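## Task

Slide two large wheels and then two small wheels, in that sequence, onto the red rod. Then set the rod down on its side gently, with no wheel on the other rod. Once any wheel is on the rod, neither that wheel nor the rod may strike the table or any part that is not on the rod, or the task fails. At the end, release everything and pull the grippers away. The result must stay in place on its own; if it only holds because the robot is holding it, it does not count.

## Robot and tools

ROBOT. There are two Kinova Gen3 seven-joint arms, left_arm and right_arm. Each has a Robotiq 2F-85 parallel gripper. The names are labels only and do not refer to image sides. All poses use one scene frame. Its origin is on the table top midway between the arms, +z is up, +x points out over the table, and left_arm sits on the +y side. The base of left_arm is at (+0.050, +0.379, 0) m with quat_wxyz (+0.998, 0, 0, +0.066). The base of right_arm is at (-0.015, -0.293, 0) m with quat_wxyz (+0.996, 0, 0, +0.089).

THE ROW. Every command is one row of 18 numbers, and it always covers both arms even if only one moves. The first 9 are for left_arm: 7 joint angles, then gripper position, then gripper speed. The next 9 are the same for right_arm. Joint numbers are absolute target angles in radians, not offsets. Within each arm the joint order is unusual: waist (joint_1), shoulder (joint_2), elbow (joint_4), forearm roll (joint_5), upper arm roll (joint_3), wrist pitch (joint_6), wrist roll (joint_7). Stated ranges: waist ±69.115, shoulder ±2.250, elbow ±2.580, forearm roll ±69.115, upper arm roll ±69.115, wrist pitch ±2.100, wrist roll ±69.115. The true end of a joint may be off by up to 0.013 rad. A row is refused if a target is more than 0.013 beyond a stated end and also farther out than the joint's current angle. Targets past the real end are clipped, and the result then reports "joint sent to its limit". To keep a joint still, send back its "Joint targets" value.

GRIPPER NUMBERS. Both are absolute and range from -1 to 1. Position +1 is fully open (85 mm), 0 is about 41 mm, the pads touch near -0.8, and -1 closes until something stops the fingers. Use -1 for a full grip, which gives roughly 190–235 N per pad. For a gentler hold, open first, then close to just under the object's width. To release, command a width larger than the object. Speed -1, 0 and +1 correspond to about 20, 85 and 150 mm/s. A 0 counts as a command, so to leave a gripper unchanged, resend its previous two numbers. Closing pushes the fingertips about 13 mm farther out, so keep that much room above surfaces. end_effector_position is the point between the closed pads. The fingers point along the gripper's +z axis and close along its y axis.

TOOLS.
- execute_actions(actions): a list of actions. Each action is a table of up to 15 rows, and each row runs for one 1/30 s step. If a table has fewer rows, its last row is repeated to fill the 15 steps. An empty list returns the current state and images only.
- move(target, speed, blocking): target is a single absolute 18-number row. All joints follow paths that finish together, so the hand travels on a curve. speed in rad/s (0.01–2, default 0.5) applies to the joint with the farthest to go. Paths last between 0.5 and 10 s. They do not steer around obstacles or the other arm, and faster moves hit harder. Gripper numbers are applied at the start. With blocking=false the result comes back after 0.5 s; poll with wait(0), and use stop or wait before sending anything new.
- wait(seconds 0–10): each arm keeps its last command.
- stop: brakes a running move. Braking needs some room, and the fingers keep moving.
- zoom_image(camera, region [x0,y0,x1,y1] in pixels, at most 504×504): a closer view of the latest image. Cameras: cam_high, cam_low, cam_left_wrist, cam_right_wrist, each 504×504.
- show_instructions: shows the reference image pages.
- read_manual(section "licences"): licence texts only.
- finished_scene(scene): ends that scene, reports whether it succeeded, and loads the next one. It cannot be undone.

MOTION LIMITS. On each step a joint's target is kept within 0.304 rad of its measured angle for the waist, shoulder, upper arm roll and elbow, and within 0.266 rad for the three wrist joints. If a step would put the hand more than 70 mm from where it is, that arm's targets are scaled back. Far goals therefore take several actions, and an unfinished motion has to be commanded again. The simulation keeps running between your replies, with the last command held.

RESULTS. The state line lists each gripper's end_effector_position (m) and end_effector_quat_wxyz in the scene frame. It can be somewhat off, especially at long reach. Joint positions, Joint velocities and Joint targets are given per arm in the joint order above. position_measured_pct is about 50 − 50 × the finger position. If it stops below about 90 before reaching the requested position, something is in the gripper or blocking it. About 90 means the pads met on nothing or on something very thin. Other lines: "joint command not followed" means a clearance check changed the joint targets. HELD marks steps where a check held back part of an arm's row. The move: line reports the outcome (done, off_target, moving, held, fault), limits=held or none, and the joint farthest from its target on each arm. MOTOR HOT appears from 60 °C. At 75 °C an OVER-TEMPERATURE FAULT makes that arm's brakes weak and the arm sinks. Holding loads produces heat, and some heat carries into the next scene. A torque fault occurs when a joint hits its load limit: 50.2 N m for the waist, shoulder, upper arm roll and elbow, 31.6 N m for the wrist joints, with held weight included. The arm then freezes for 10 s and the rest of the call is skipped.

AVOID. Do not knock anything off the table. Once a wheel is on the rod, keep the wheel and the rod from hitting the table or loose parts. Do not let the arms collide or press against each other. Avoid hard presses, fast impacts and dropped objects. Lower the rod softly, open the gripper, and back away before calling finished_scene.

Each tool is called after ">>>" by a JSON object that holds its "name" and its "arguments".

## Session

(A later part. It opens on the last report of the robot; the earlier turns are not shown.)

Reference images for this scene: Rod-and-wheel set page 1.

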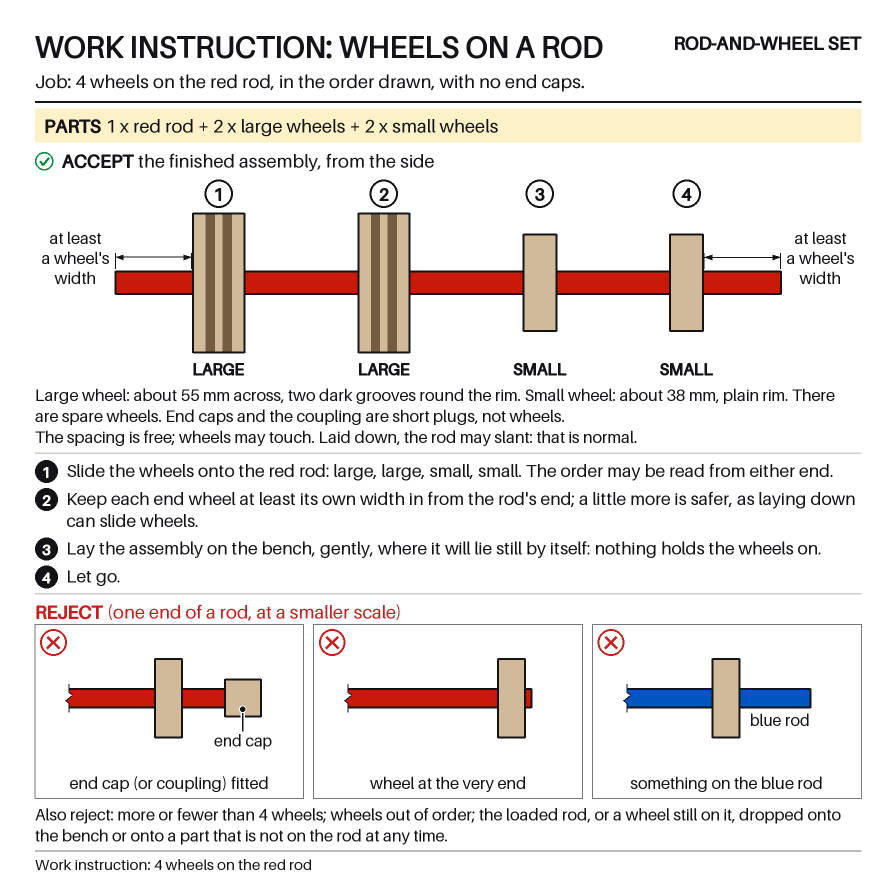

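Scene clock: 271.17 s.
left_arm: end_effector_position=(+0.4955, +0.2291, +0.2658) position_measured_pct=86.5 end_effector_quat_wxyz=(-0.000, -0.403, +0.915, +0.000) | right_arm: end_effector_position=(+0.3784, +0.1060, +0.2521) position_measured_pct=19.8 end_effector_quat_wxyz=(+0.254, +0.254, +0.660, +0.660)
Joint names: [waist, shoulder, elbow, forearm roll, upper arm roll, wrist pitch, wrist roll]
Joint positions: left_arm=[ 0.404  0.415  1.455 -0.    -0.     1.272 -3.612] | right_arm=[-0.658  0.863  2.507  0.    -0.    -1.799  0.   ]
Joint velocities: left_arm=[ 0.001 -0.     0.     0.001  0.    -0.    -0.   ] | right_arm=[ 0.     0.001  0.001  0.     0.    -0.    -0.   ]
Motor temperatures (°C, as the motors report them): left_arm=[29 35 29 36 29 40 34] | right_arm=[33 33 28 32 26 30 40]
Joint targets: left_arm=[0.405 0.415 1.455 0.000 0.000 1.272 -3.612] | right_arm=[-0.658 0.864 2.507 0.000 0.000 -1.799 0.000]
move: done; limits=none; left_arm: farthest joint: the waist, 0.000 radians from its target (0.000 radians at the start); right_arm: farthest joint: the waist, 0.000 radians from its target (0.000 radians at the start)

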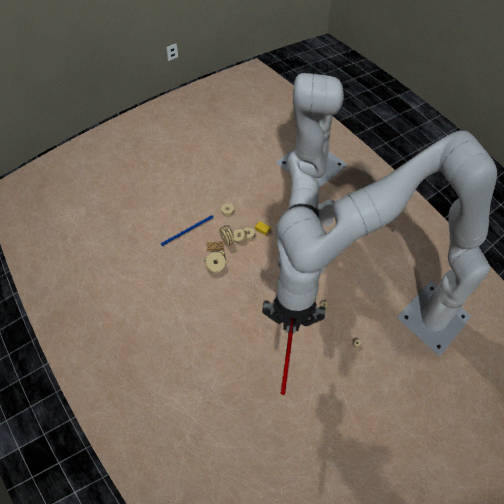

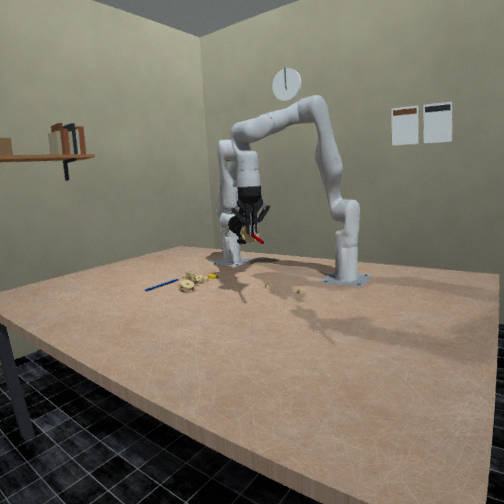

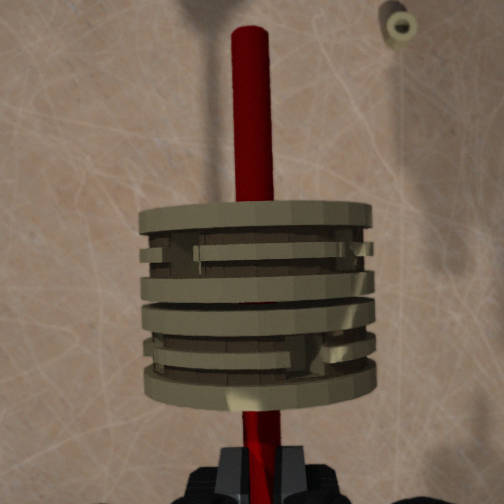

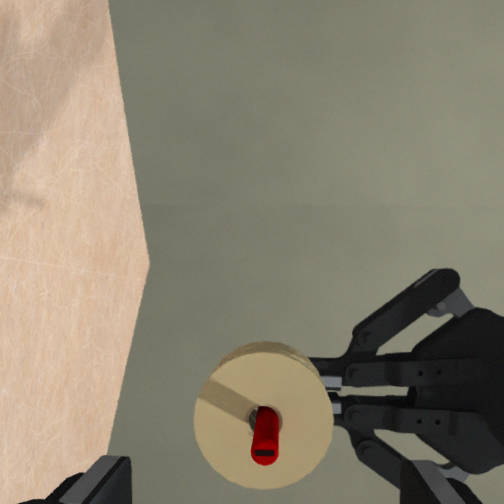

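>>> {"name": "move", "arguments": {"target": [0.4045,0.4146,1.4552,0,0,1.2718,-3.6116,-1,-0.7, 0.0515,0.3138,2.0489,0,0,0.7789,-1.5708,0.2,0], "speed": 1.0}}

Scene clock: 280.67 s.
left_arm: end_effector_position=(+0.4955, +0.2291, +0.2658) position_measured_pct=86.5 end_effector_quat_wxyz=(-0.000, -0.403, +0.915, +0.000) | right_arm: end_effector_position=(+0.3360, -0.2732, +0.1499) position_measured_pct=40.1 end_effector_quat_wxyz=(+0.000, +0.998, +0.064, -0.000)
Joint names: [waist, shoulder, elbow, forearm roll, upper arm roll, wrist pitch, wrist roll]
Joint positions: left_arm=[ 0.405  0.415  1.455 -0.    -0.     1.272 -3.612] | right_arm=[ 0.051  0.314  2.049  0.     0.     0.779 -1.571]
Joint velocities: left_arm=[ 0.     0.     0.     0.     0.    -0.    -0.001] | right_arm=[ 0.003 -0.002  0.002  0.    -0.     0.    -0.   ]
Motor temperatures (°C, as the motors report them): left_arm=[29 35 29 36 29 40 34] | right_arm=[33 33 28 32 26 30 40]
Joint targets: left_arm=[0.405 0.415 1.455 0.000 0.000 1.272 -3.612] | right_arm=[0.052 0.314 2.049 0.000 0.000 0.779 -1.571]
move: done; limits=none; left_arm: farthest joint: the waist, 0.000 radians from its target (0.000 radians at the start); right_arm: farthest joint: the waist, 0.000 radians from its target (0.710 radians at the start)

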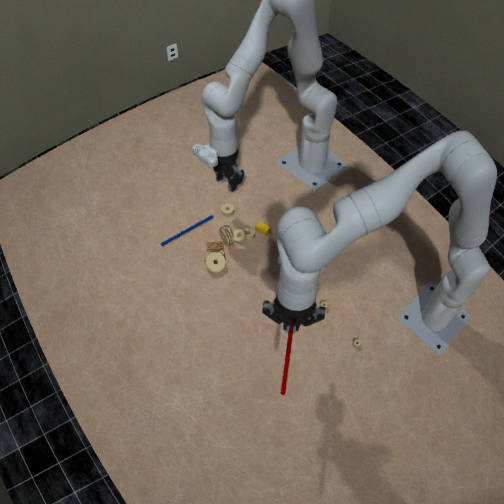

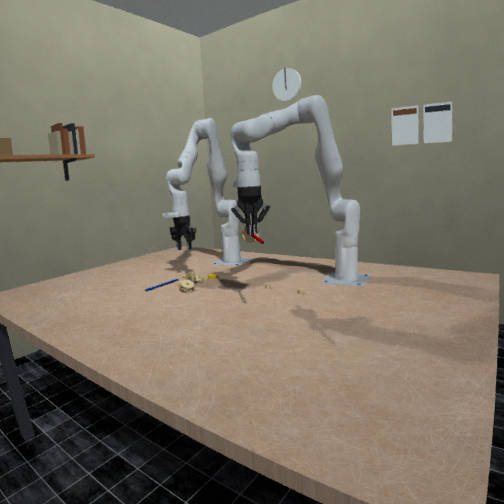

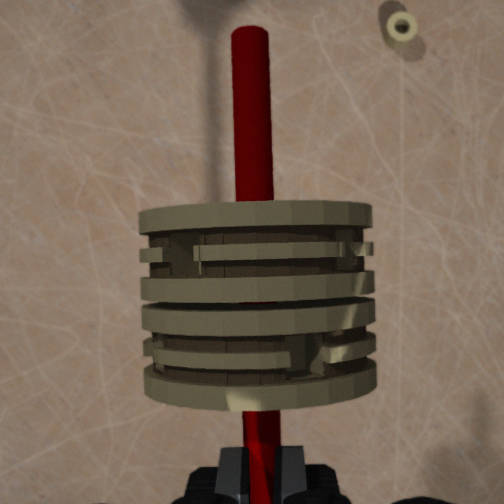

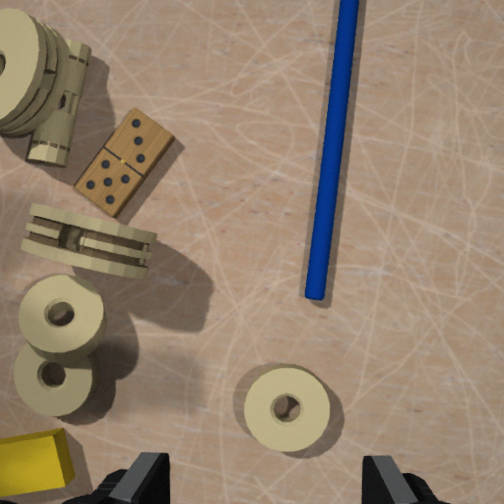

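>>> {"name": "move", "arguments": {"target": [0.4045,0.4146,1.4552,0,0,1.2718,-3.6116,-1,-0.7, 0.0783,0.5903,2.1810,0,0,0.3703,-1.5708,0.3,0], "speed": 0.4}}

Scene clock: 285.30 s.
left_arm: end_effector_position=(+0.4955, +0.2291, +0.2658) position_measured_pct=86.5 end_effector_quat_wxyz=(-0.000, -0.403, +0.915, +0.000) | right_arm: end_effector_position=(+0.3338, -0.2830, +0.0301) position_measured_pct=34.9 end_effector_quat_wxyz=(-0.000, +0.999, +0.050, +0.000)
Joint names: [waist, shoulder, elbow, forearm roll, upper arm roll, wrist pitch, wrist roll]
Joint positions: left_arm=[ 0.405  0.415  1.455 -0.    -0.     1.272 -3.612] | right_arm=[ 0.078  0.59   2.181  0.     0.     0.37  -1.571]
Joint velocities: left_arm=[-0.     0.     0.     0.001  0.    -0.     0.   ] | right_arm=[-0.001  0.002 -0.001  0.    -0.    -0.    -0.   ]
Motor temperatures (°C, as the motors report them): left_arm=[29 35 29 36 29 40 34] | right_arm=[33 33 28 32 26 30 40]
Joint targets: left_arm=[0.405 0.415 1.455 0.000 0.000 1.272 -3.612] | right_arm=[0.078 0.590 2.181 0.000 0.000 0.370 -1.571]
move: done; limits=none; left_arm: farthest joint: the waist, 0.000 radians from its target (0.000 radians at the start); right_arm: farthest joint: the waist, 0.000 radians from its target (0.027 radians at the start)

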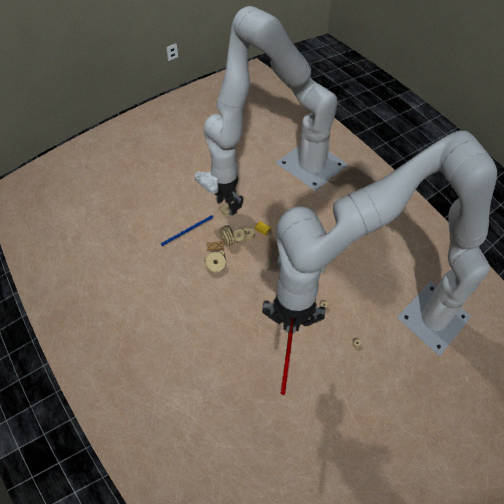

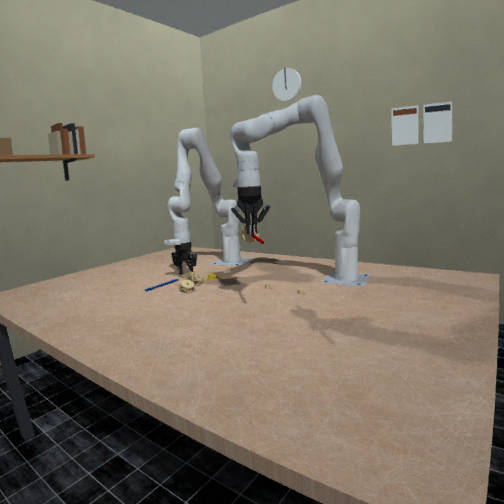

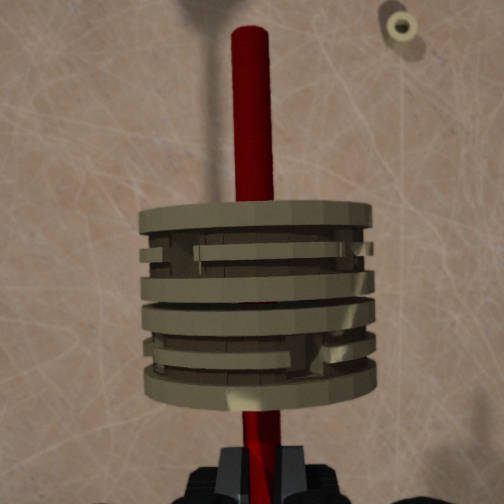

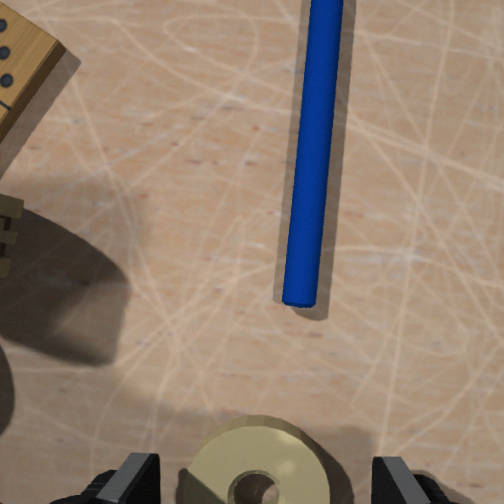

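>>> {"name": "move", "arguments": {"target": [0.4045,0.4146,1.4552,0,0,1.2718,-3.6116,-1,-0.7, 0.0712,0.6190,2.1809,0,0,0.3417,-1.5708,0.3,0], "speed": 0.1}}

>>> {"name": "execute_actions", "arguments": {"actions": [[[0.4045,0.4146,1.4552,0,0,1.2718,-3.6116,-1,-0.7, 0.0712,0.6190,2.1809,0,0,0.3417,-1.5708,-1,-0.5]],[[0.4045,0.4146,1.4552,0,0,1.2718,-3.6116,-1,-0.7, 0.0712,0.6190,2.1809,0,0,0.3417,-1.5708,-1,-0.5]]]}}

>>> {"name": "move", "arguments": {"target": [0.4045,0.4146,1.4552,0,0,1.2718,-3.6116,-1,-0.7, 0.0712,0.3138,2.0489,0,0,0.7789,-1.5708,-1,-0.5], "speed": 0.55}}

Scene clock: 289.87 s.
left_arm: end_effector_position=(+0.4955, +0.2291, +0.2658) position_measured_pct=86.5 end_effector_quat_wxyz=(-0.000, -0.403, +0.915, +0.000) | right_arm: end_effector_position=(+0.3352, -0.2804, +0.0201) position_measured_pct=34.9 end_effector_quat_wxyz=(-0.000, +0.999, +0.054, +0.000)
Joint names: [waist, shoulder, elbow, forearm roll, upper arm roll, wrist pitch, wrist roll]
Joint positions: left_arm=[ 0.405  0.415  1.455 -0.    -0.     1.272 -3.612] | right_arm=[ 0.071  0.619  2.181 -0.    -0.     0.342 -1.571]
Joint velocities: left_arm=[ 0.001 -0.001  0.001 -0.002  0.    -0.001 -0.   ] | right_arm=[-0.001  0.002 -0.     0.001  0.    -0.    -0.   ]
Motor temperatures (°C, as the motors report them): left_arm=[29 35 29 36 29 40 34] | right_arm=[33 33 28 32 26 30 40]
Joint targets: left_arm=[0.405 0.415 1.455 0.000 0.000 1.272 -3.612] | right_arm=[0.071 0.619 2.181 0.000 0.000 0.342 -1.571]
move: done; limits=none; left_arm: farthest joint: the waist, 0.000 radians from its target (0.000 radians at the start); right_arm: farthest joint: the waist, 0.000 radians from its target (0.007 radians at the start)

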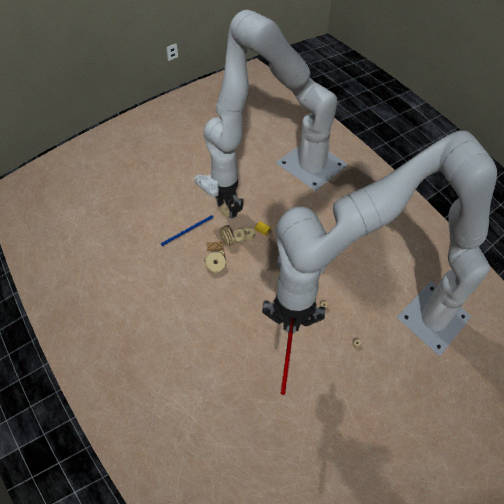

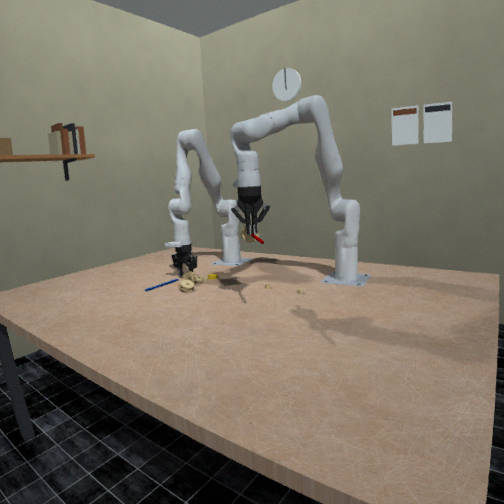

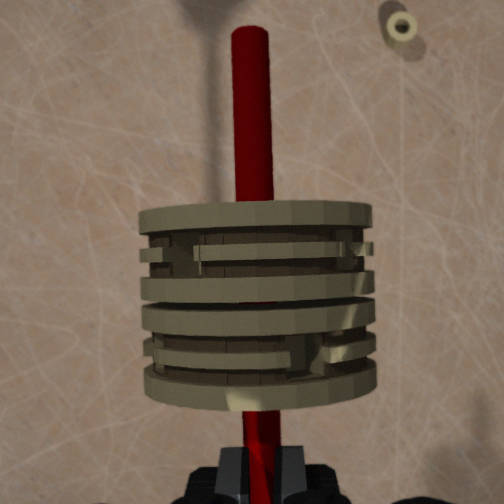

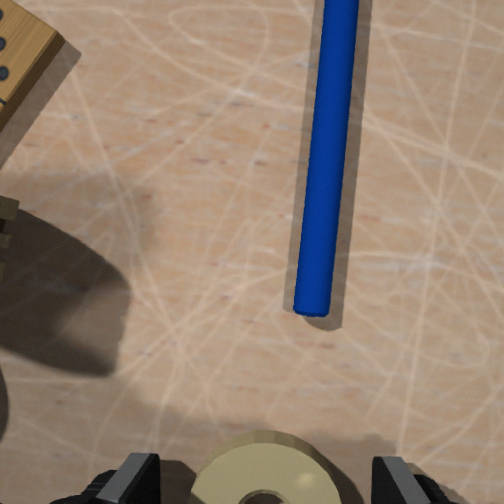

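Scene clock: 290.87 s.
left_arm: end_effector_position=(+0.4955, +0.2291, +0.2658) position_measured_pct=86.5 end_effector_quat_wxyz=(-0.000, -0.403, +0.915, +0.000) | right_arm: end_effector_position=(+0.3351, -0.2804, +0.0208) position_measured_pct=56.3 end_effector_quat_wxyz=(-0.000, +0.999, +0.054, +0.000)
Joint names: [waist, shoulder, elbow, forearm roll, upper arm roll, wrist pitch, wrist roll]
Joint positions: left_arm=[ 0.404  0.415  1.455 -0.    -0.     1.272 -3.612] | right_arm=[ 0.071  0.617  2.181 -0.     0.     0.343 -1.571]
Joint velocities: left_arm=[-0.    -0.     0.    -0.001 -0.    -0.     0.   ] | right_arm=[-0.     0.    -0.002  0.     0.     0.    -0.   ]
Motor temperatures (°C, as the motors report them): left_arm=[29 35 29 36 29 40 34] | right_arm=[33 33 28 32 26 30 40]
Joint targets: left_arm=[0.405 0.415 1.455 0.000 0.000 1.272 -3.612] | right_arm=[0.071 0.619 2.181 0.000 0.000 0.342 -1.571]
Step readings (joint positions; steps 1 to 15: 1st action; 16 to 30: 2nd action):
0: left_arm=[0.405 0.415 1.455 -0.000 -0.000 1.272 -3.612] | right_arm=[0.071 0.619 2.181 -0.000 -0.000 0.342 -1.571]
1: left_arm=[0.405 0.415 1.455 -0.000 -0.000 1.272 -3.612] | right_arm=[0.071 0.619 2.181 -0.000 -0.000 0.342 -1.571]
2: left_arm=[0.405 0.415 1.455 -0.000 -0.000 1.272 -3.612] | right_arm=[0.071 0.619 2.181 -0.000 -0.000 0.342 -1.571]
4: left_arm=[0.405 0.415 1.455 -0.000 -0.000 1.272 -3.612] | right_arm=[0.071 0.619 2.181 -0.000 -0.000 0.342 -1.571]
8: left_arm=[0.404 0.415 1.455 -0.000 -0.000 1.272 -3.612] | right_arm=[0.071 0.619 2.181 0.000 -0.000 0.342 -1.571]
15: left_arm=[0.405 0.415 1.455 -0.000 -0.000 1.272 -3.612] | right_arm=[0.071 0.617 2.181 -0.000 0.000 0.343 -1.571]
16: left_arm=[0.404 0.415 1.455 -0.000 -0.000 1.272 -3.612] | right_arm=[0.071 0.617 2.181 -0.000 0.000 0.343 -1.571]
17: left_arm=[0.404 0.415 1.455 -0.000 -0.000 1.272 -3.612] | right_arm=[0.071 0.617 2.181 -0.000 0.000 0.343 -1.571]
19: left_arm=[0.404 0.415 1.455 -0.000 -0.000 1.272 -3.612] | right_arm=[0.071 0.617 2.181 -0.000 0.000 0.343 -1.571]
23: left_arm=[0.404 0.415 1.455 -0.000 -0.000 1.272 -3.612] | right_arm=[0.071 0.617 2.181 -0.000 0.000 0.343 -1.571]
30: Joint positions above

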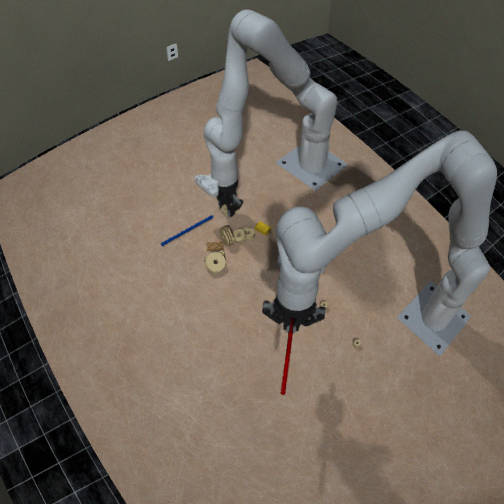

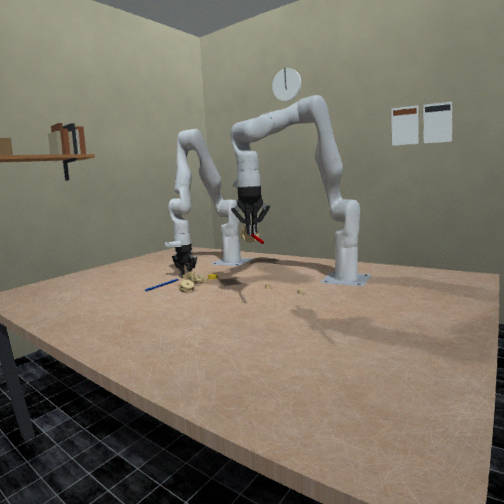

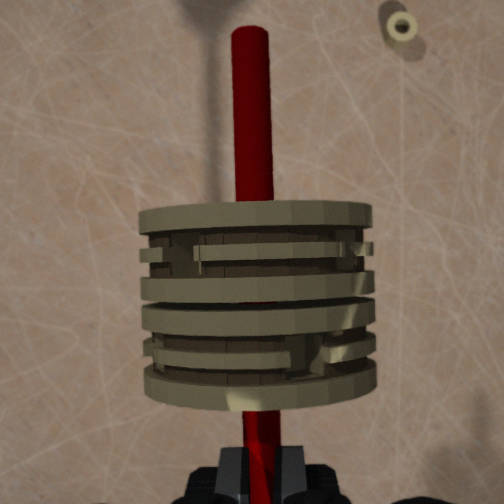

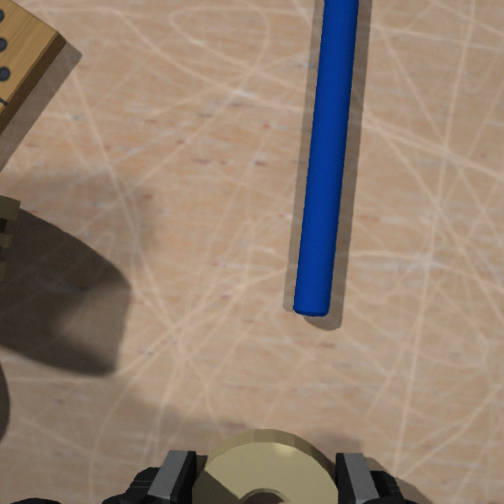

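Scene clock: 292.20 s.
left_arm: end_effector_position=(+0.4955, +0.2291, +0.2658) position_measured_pct=86.5 end_effector_quat_wxyz=(-0.000, -0.403, +0.915, +0.000) | right_arm: end_effector_position=(+0.3363, -0.2802, +0.1499) position_measured_pct=56.3 end_effector_quat_wxyz=(+0.000, +0.999, +0.054, -0.000)
Joint names: [waist, shoulder, elbow, forearm roll, upper arm roll, wrist pitch, wrist roll]
Joint positions: left_arm=[ 0.405  0.415  1.455 -0.    -0.     1.272 -3.612] | right_arm=[ 0.071  0.314  2.049  0.     0.     0.779 -1.571]
Joint velocities: left_arm=[ 0.     0.001  0.    -0.002  0.     0.001 -0.   ] | right_arm=[ 0.    -0.003 -0.    -0.     0.     0.    -0.   ]
Motor temperatures (°C, as the motors report them): left_arm=[29 35 29 36 29 40 34] | right_arm=[33 33 28 32 26 30 40]
Joint targets: left_arm=[0.405 0.415 1.455 0.000 0.000 1.272 -3.612] | right_arm=[0.071 0.314 2.049 0.000 0.000 0.779 -1.571]
move: done; limits=none; left_arm: farthest joint: the waist, 0.000 radians from its target (0.000 radians at the start); right_arm: farthest joint: the waist, 0.000 radians from its target (0.000 radians at the start)

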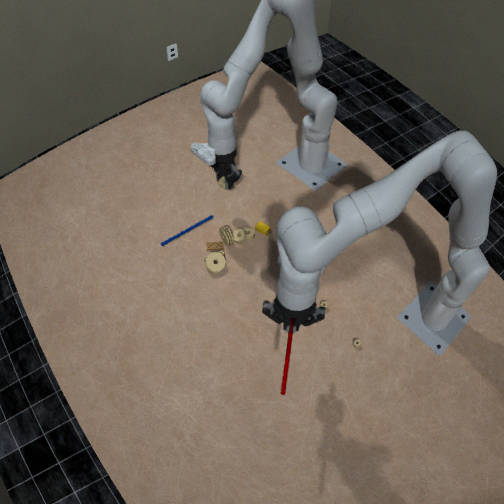

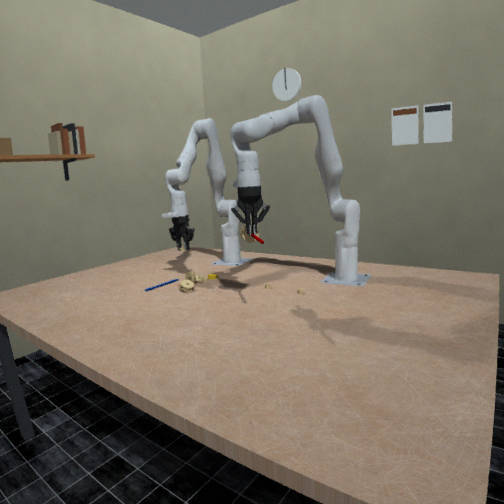

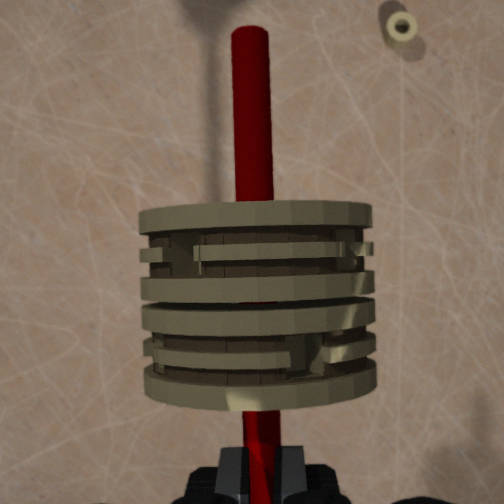

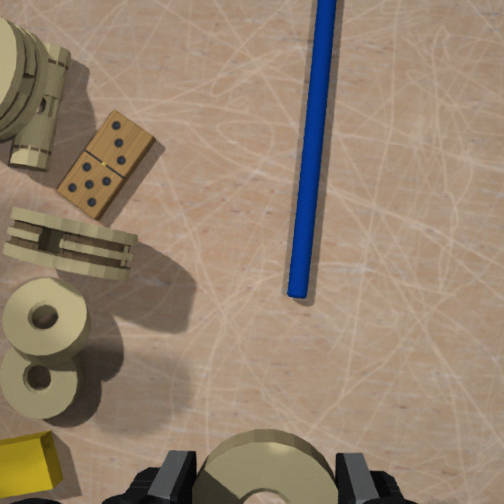

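>>> {"name": "move", "arguments": {"target": [0.4045,0.4146,1.4552,0,0,1.2718,-3.6116,-1,-0.7, -0.6585,0.8635,2.5066,0,0,-1.7993,0,-1,-0.5], "speed": 1.0}}

>>> {"name": "move", "arguments": {"target": [0.4045,0.4146,1.4552,0,0,1.2718,-3.6116,-1,-0.7, -0.6585,0.842,2.3897,0,0,-1.6609,0,-1,-0.5], "speed": 0.2}}

>>> {"name": "zoom_image", "arguments": {"camera": "cam_right_wrist", "region": [200,424,340,504]}}

>>> {"name": "zoom_image", "arguments": {"camera": "cam_left_wrist", "region": [100,0,400,120]}}

Scene clock: 298.97 s.
left_arm: end_effector_position=(+0.4955, +0.2291, +0.2658) position_measured_pct=86.5 end_effector_quat_wxyz=(-0.000, -0.403, +0.915, +0.000) | right_arm: end_effector_position=(+0.3785, +0.1060, +0.2522) position_measured_pct=56.3 end_effector_quat_wxyz=(+0.254, +0.254, +0.660, +0.660)
Joint names: [waist, shoulder, elbow, forearm roll, upper arm roll, wrist pitch, wrist roll]
Joint positions: left_arm=[ 0.405  0.415  1.455 -0.    -0.     1.272 -3.612] | right_arm=[-0.658  0.863  2.507  0.    -0.    -1.799 -0.   ]
Joint velocities: left_arm=[-0.001  0.     0.     0.001 -0.     0.001  0.   ] | right_arm=[-0.003  0.003  0.    -0.     0.    -0.     0.   ]
Motor temperatures (°C, as the motors report them): left_arm=[29 35 29 36 29 40 34] | right_arm=[33 33 28 32 26 30 40]
Joint targets: left_arm=[0.405 0.415 1.455 0.000 0.000 1.272 -3.612] | right_arm=[-0.658 0.864 2.507 0.000 0.000 -1.799 0.000]
move: done; limits=none; left_arm: farthest joint: the waist, 0.000 radians from its target (0.000 radians at the start); right_arm: farthest joint: the waist, 0.000 radians from its target (0.730 radians at the start)

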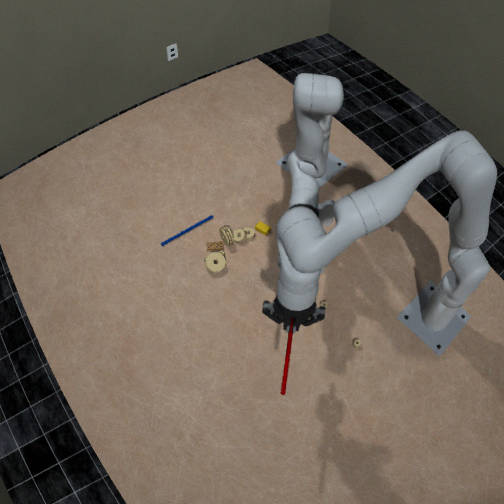

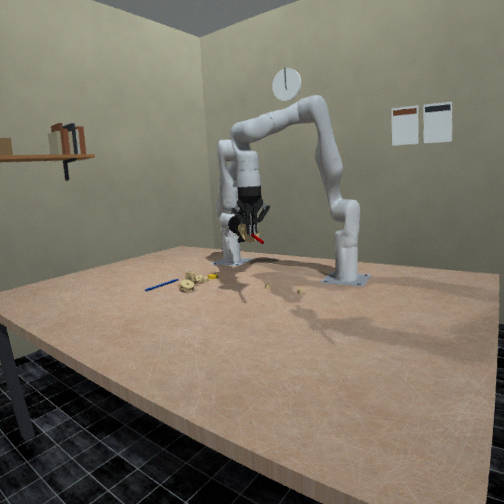

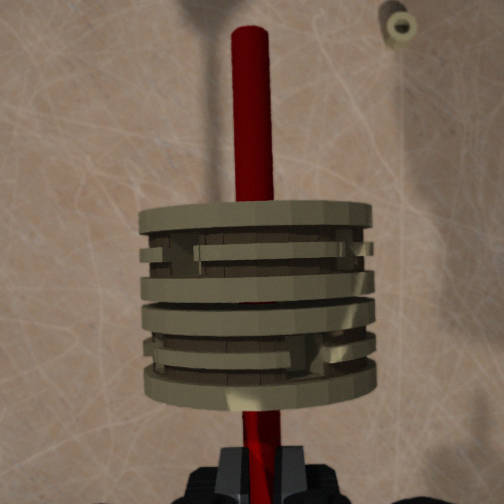

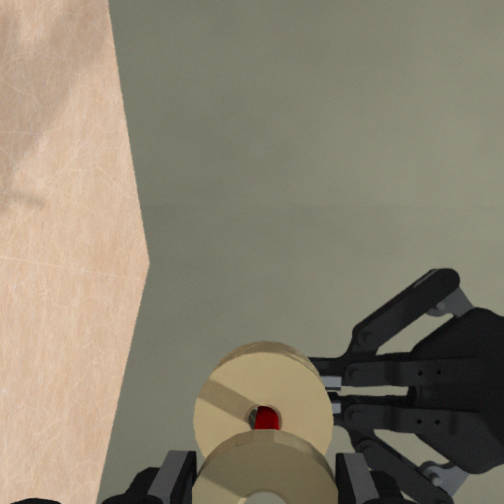

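Scene clock: 300.00 s.
left_arm: end_effector_position=(+0.4955, +0.2291, +0.2658) position_measured_pct=86.5 end_effector_quat_wxyz=(-0.000, -0.403, +0.915, +0.000) | right_arm: end_effector_position=(+0.4031, +0.1335, +0.2519) position_measured_pct=56.3 end_effector_quat_wxyz=(+0.254, +0.254, +0.660, +0.660)
Joint names: [waist, shoulder, elbow, forearm roll, upper arm roll, wrist pitch, wrist roll]
Joint positions: left_arm=[ 0.405  0.415  1.455 -0.    -0.     1.272 -3.612] | right_arm=[-0.659  0.842  2.39  -0.     0.    -1.661 -0.   ]
Joint velocities: left_arm=[-0.    -0.    -0.001  0.     0.     0.001 -0.   ] | right_arm=[-0.    -0.001 -0.003  0.     0.     0.    -0.   ]
Motor temperatures (°C, as the motors report them): left_arm=[29 35 29 36 29 40 34] | right_arm=[33 33 28 32 26 30 40]
Joint targets: left_arm=[0.405 0.415 1.455 0.000 0.000 1.272 -3.612] | right_arm=[-0.658 0.842 2.390 0.000 0.000 -1.661 0.000]
move: done; limits=none; left_arm: farthest joint: the waist, 0.000 radians from its target (0.000 radians at the start); right_arm: farthest joint: the waist, 0.000 radians from its target (0.000 radians at the start)

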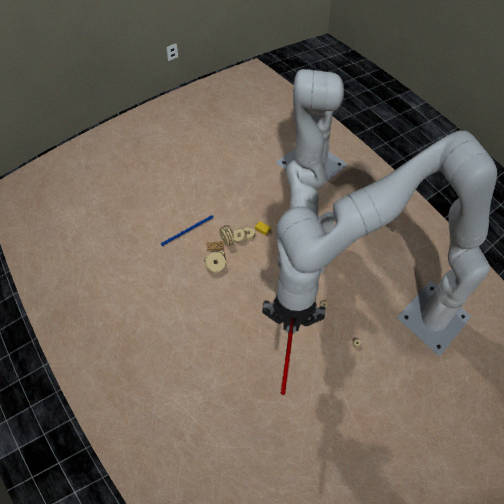

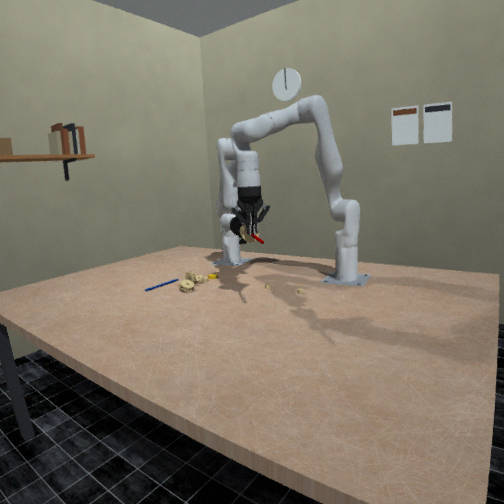

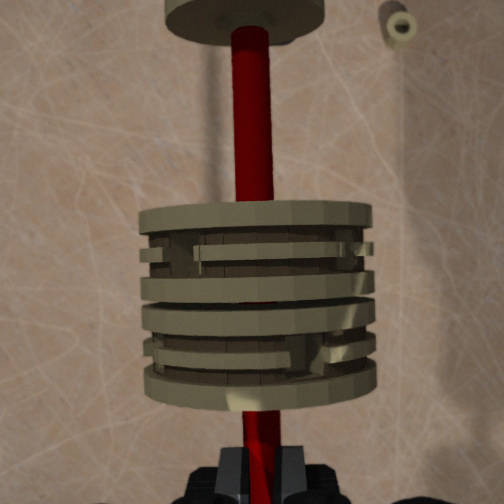

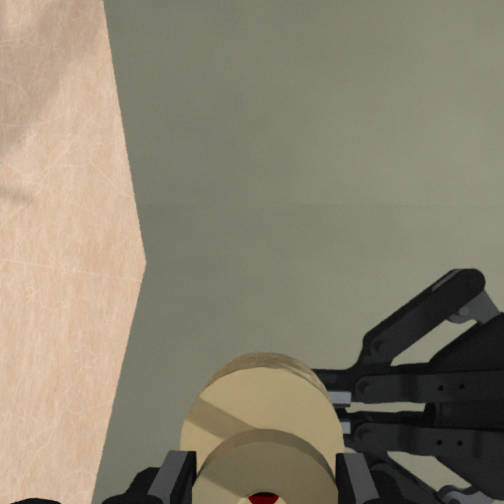

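Region (200, 424, 340, 504) of cam_right_wrist's 504x504 image, scaled by 3.600; it fills the top 288 rows of this view, and the rest is white.

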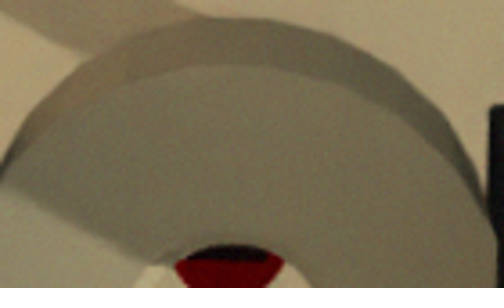

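Region (100, 0, 400, 120) of cam_left_wrist's 504x504 image, scaled by 1.680; it fills the top 202 rows of this view, and the rest is white.

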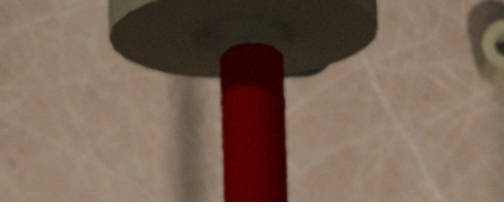

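>>> {"name": "move", "arguments": {"target": [0.4045,0.4146,1.4552,0,0,1.2718,-3.6116,-1,-0.7, -0.661,0.842,2.3897,0,0,-1.6609,0,-1,-0.5], "speed": 0.03}}

>>> {"name": "move", "arguments": {"target": [0.4045,0.4146,1.4552,0,0,1.2718,-3.6116,-1,-0.7, -0.661,0.8394,2.3644,0,0,-1.6330,0,-1,-0.5], "speed": 0.03}}

Scene clock: 302.77 s.
left_arm: end_effector_position=(+0.4955, +0.2291, +0.2658) position_measured_pct=86.5 end_effector_quat_wxyz=(-0.000, -0.403, +0.915, +0.000) | right_arm: end_effector_position=(+0.4020, +0.1346, +0.2519) position_measured_pct=56.3 end_effector_quat_wxyz=(+0.253, +0.253, +0.660, +0.660)
Joint names: [waist, shoulder, elbow, forearm roll, upper arm roll, wrist pitch, wrist roll]
Joint positions: left_arm=[ 0.405  0.415  1.455 -0.    -0.     1.272 -3.612] | right_arm=[-0.661  0.842  2.39   0.    -0.    -1.661 -0.   ]
Joint velocities: left_arm=[ 0.    -0.     0.    -0.001  0.     0.     0.001] | right_arm=[-0.     0.    -0.001 -0.     0.     0.    -0.   ]
Motor temperatures (°C, as the motors report them): left_arm=[29 35 29 36 29 40 34] | right_arm=[33 33 28 32 26 30 40]
Joint targets: left_arm=[0.405 0.415 1.455 0.000 0.000 1.272 -3.612] | right_arm=[-0.661 0.842 2.390 0.000 0.000 -1.661 0.000]
move: done; limits=none; left_arm: farthest joint: the waist, 0.000 radians from its target (0.000 radians at the start); right_arm: farthest joint: the waist, 0.000 radians from its target (0.003 radians at the start)

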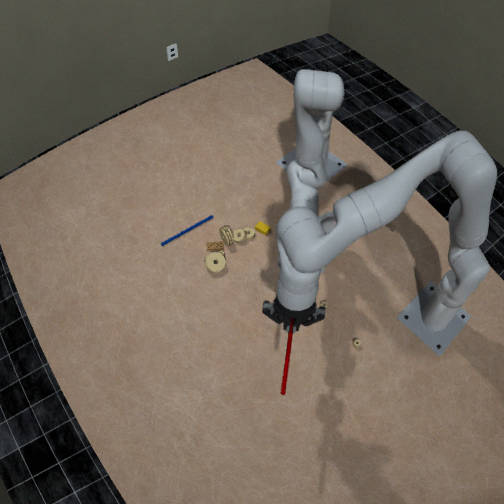

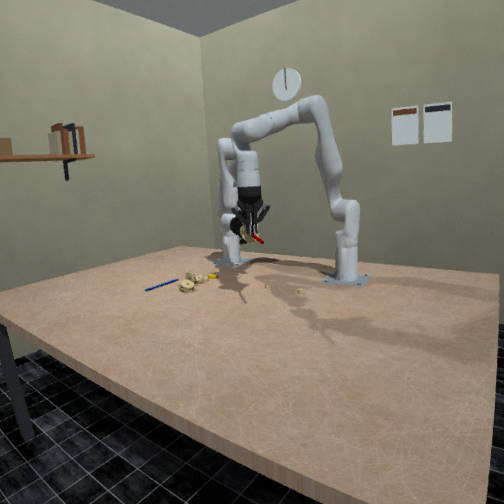

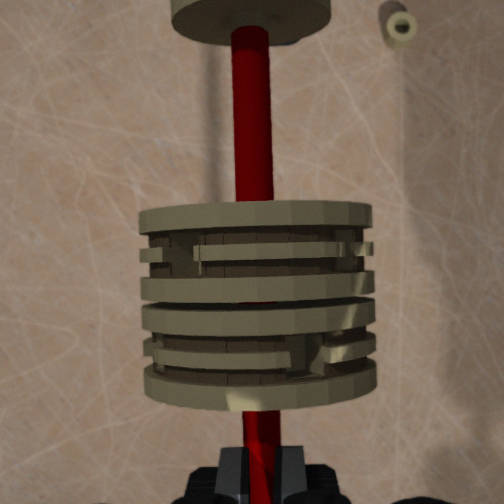

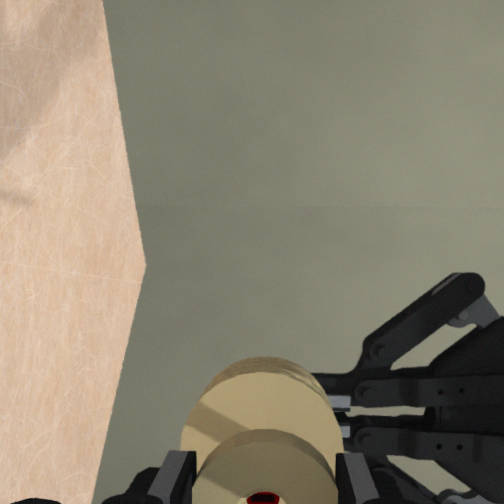

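Scene clock: 303.93 s.
left_arm: end_effector_position=(+0.4955, +0.2291, +0.2658) position_measured_pct=86.5 end_effector_quat_wxyz=(-0.000, -0.403, +0.915, +0.000) | right_arm: end_effector_position=(+0.4074, +0.1406, +0.2521) position_measured_pct=56.3 end_effector_quat_wxyz=(+0.253, +0.253, +0.660, +0.660)
Joint names: [waist, shoulder, elbow, forearm roll, upper arm roll, wrist pitch, wrist roll]
Joint positions: left_arm=[ 0.405  0.415  1.455 -0.    -0.     1.272 -3.612] | right_arm=[-0.661  0.839  2.364 -0.    -0.    -1.633 -0.   ]
Joint velocities: left_arm=[-0.    -0.001  0.     0.001 -0.    -0.001 -0.   ] | right_arm=[ 0.    -0.     0.    -0.     0.     0.001  0.   ]
Motor temperatures (°C, as the motors report them): left_arm=[29 35 29 36 29 40 34] | right_arm=[33 33 28 32 26 30 40]
Joint targets: left_arm=[0.405 0.415 1.455 0.000 0.000 1.272 -3.612] | right_arm=[-0.661 0.839 2.364 0.000 0.000 -1.633 0.000]
move: done; limits=none; left_arm: farthest joint: the waist, 0.000 radians from its target (0.000 radians at the start); right_arm: farthest joint: the waist, 0.000 radians from its target (0.000 radians at the start)

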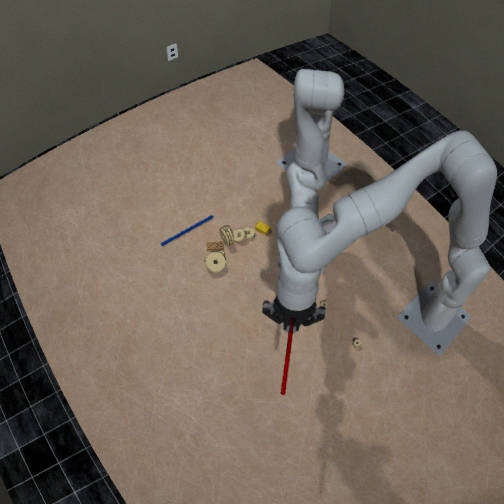

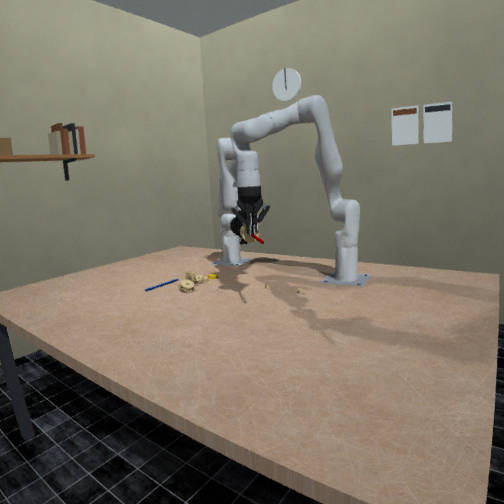

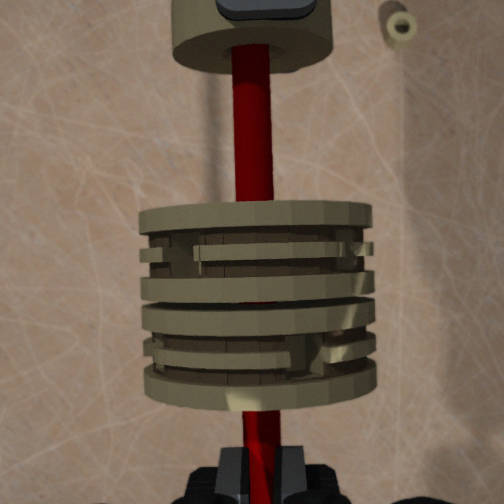

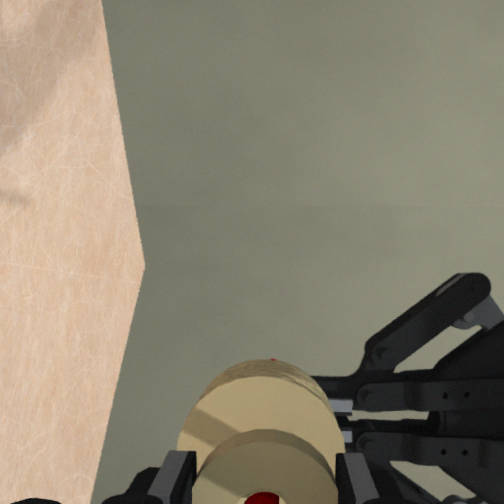

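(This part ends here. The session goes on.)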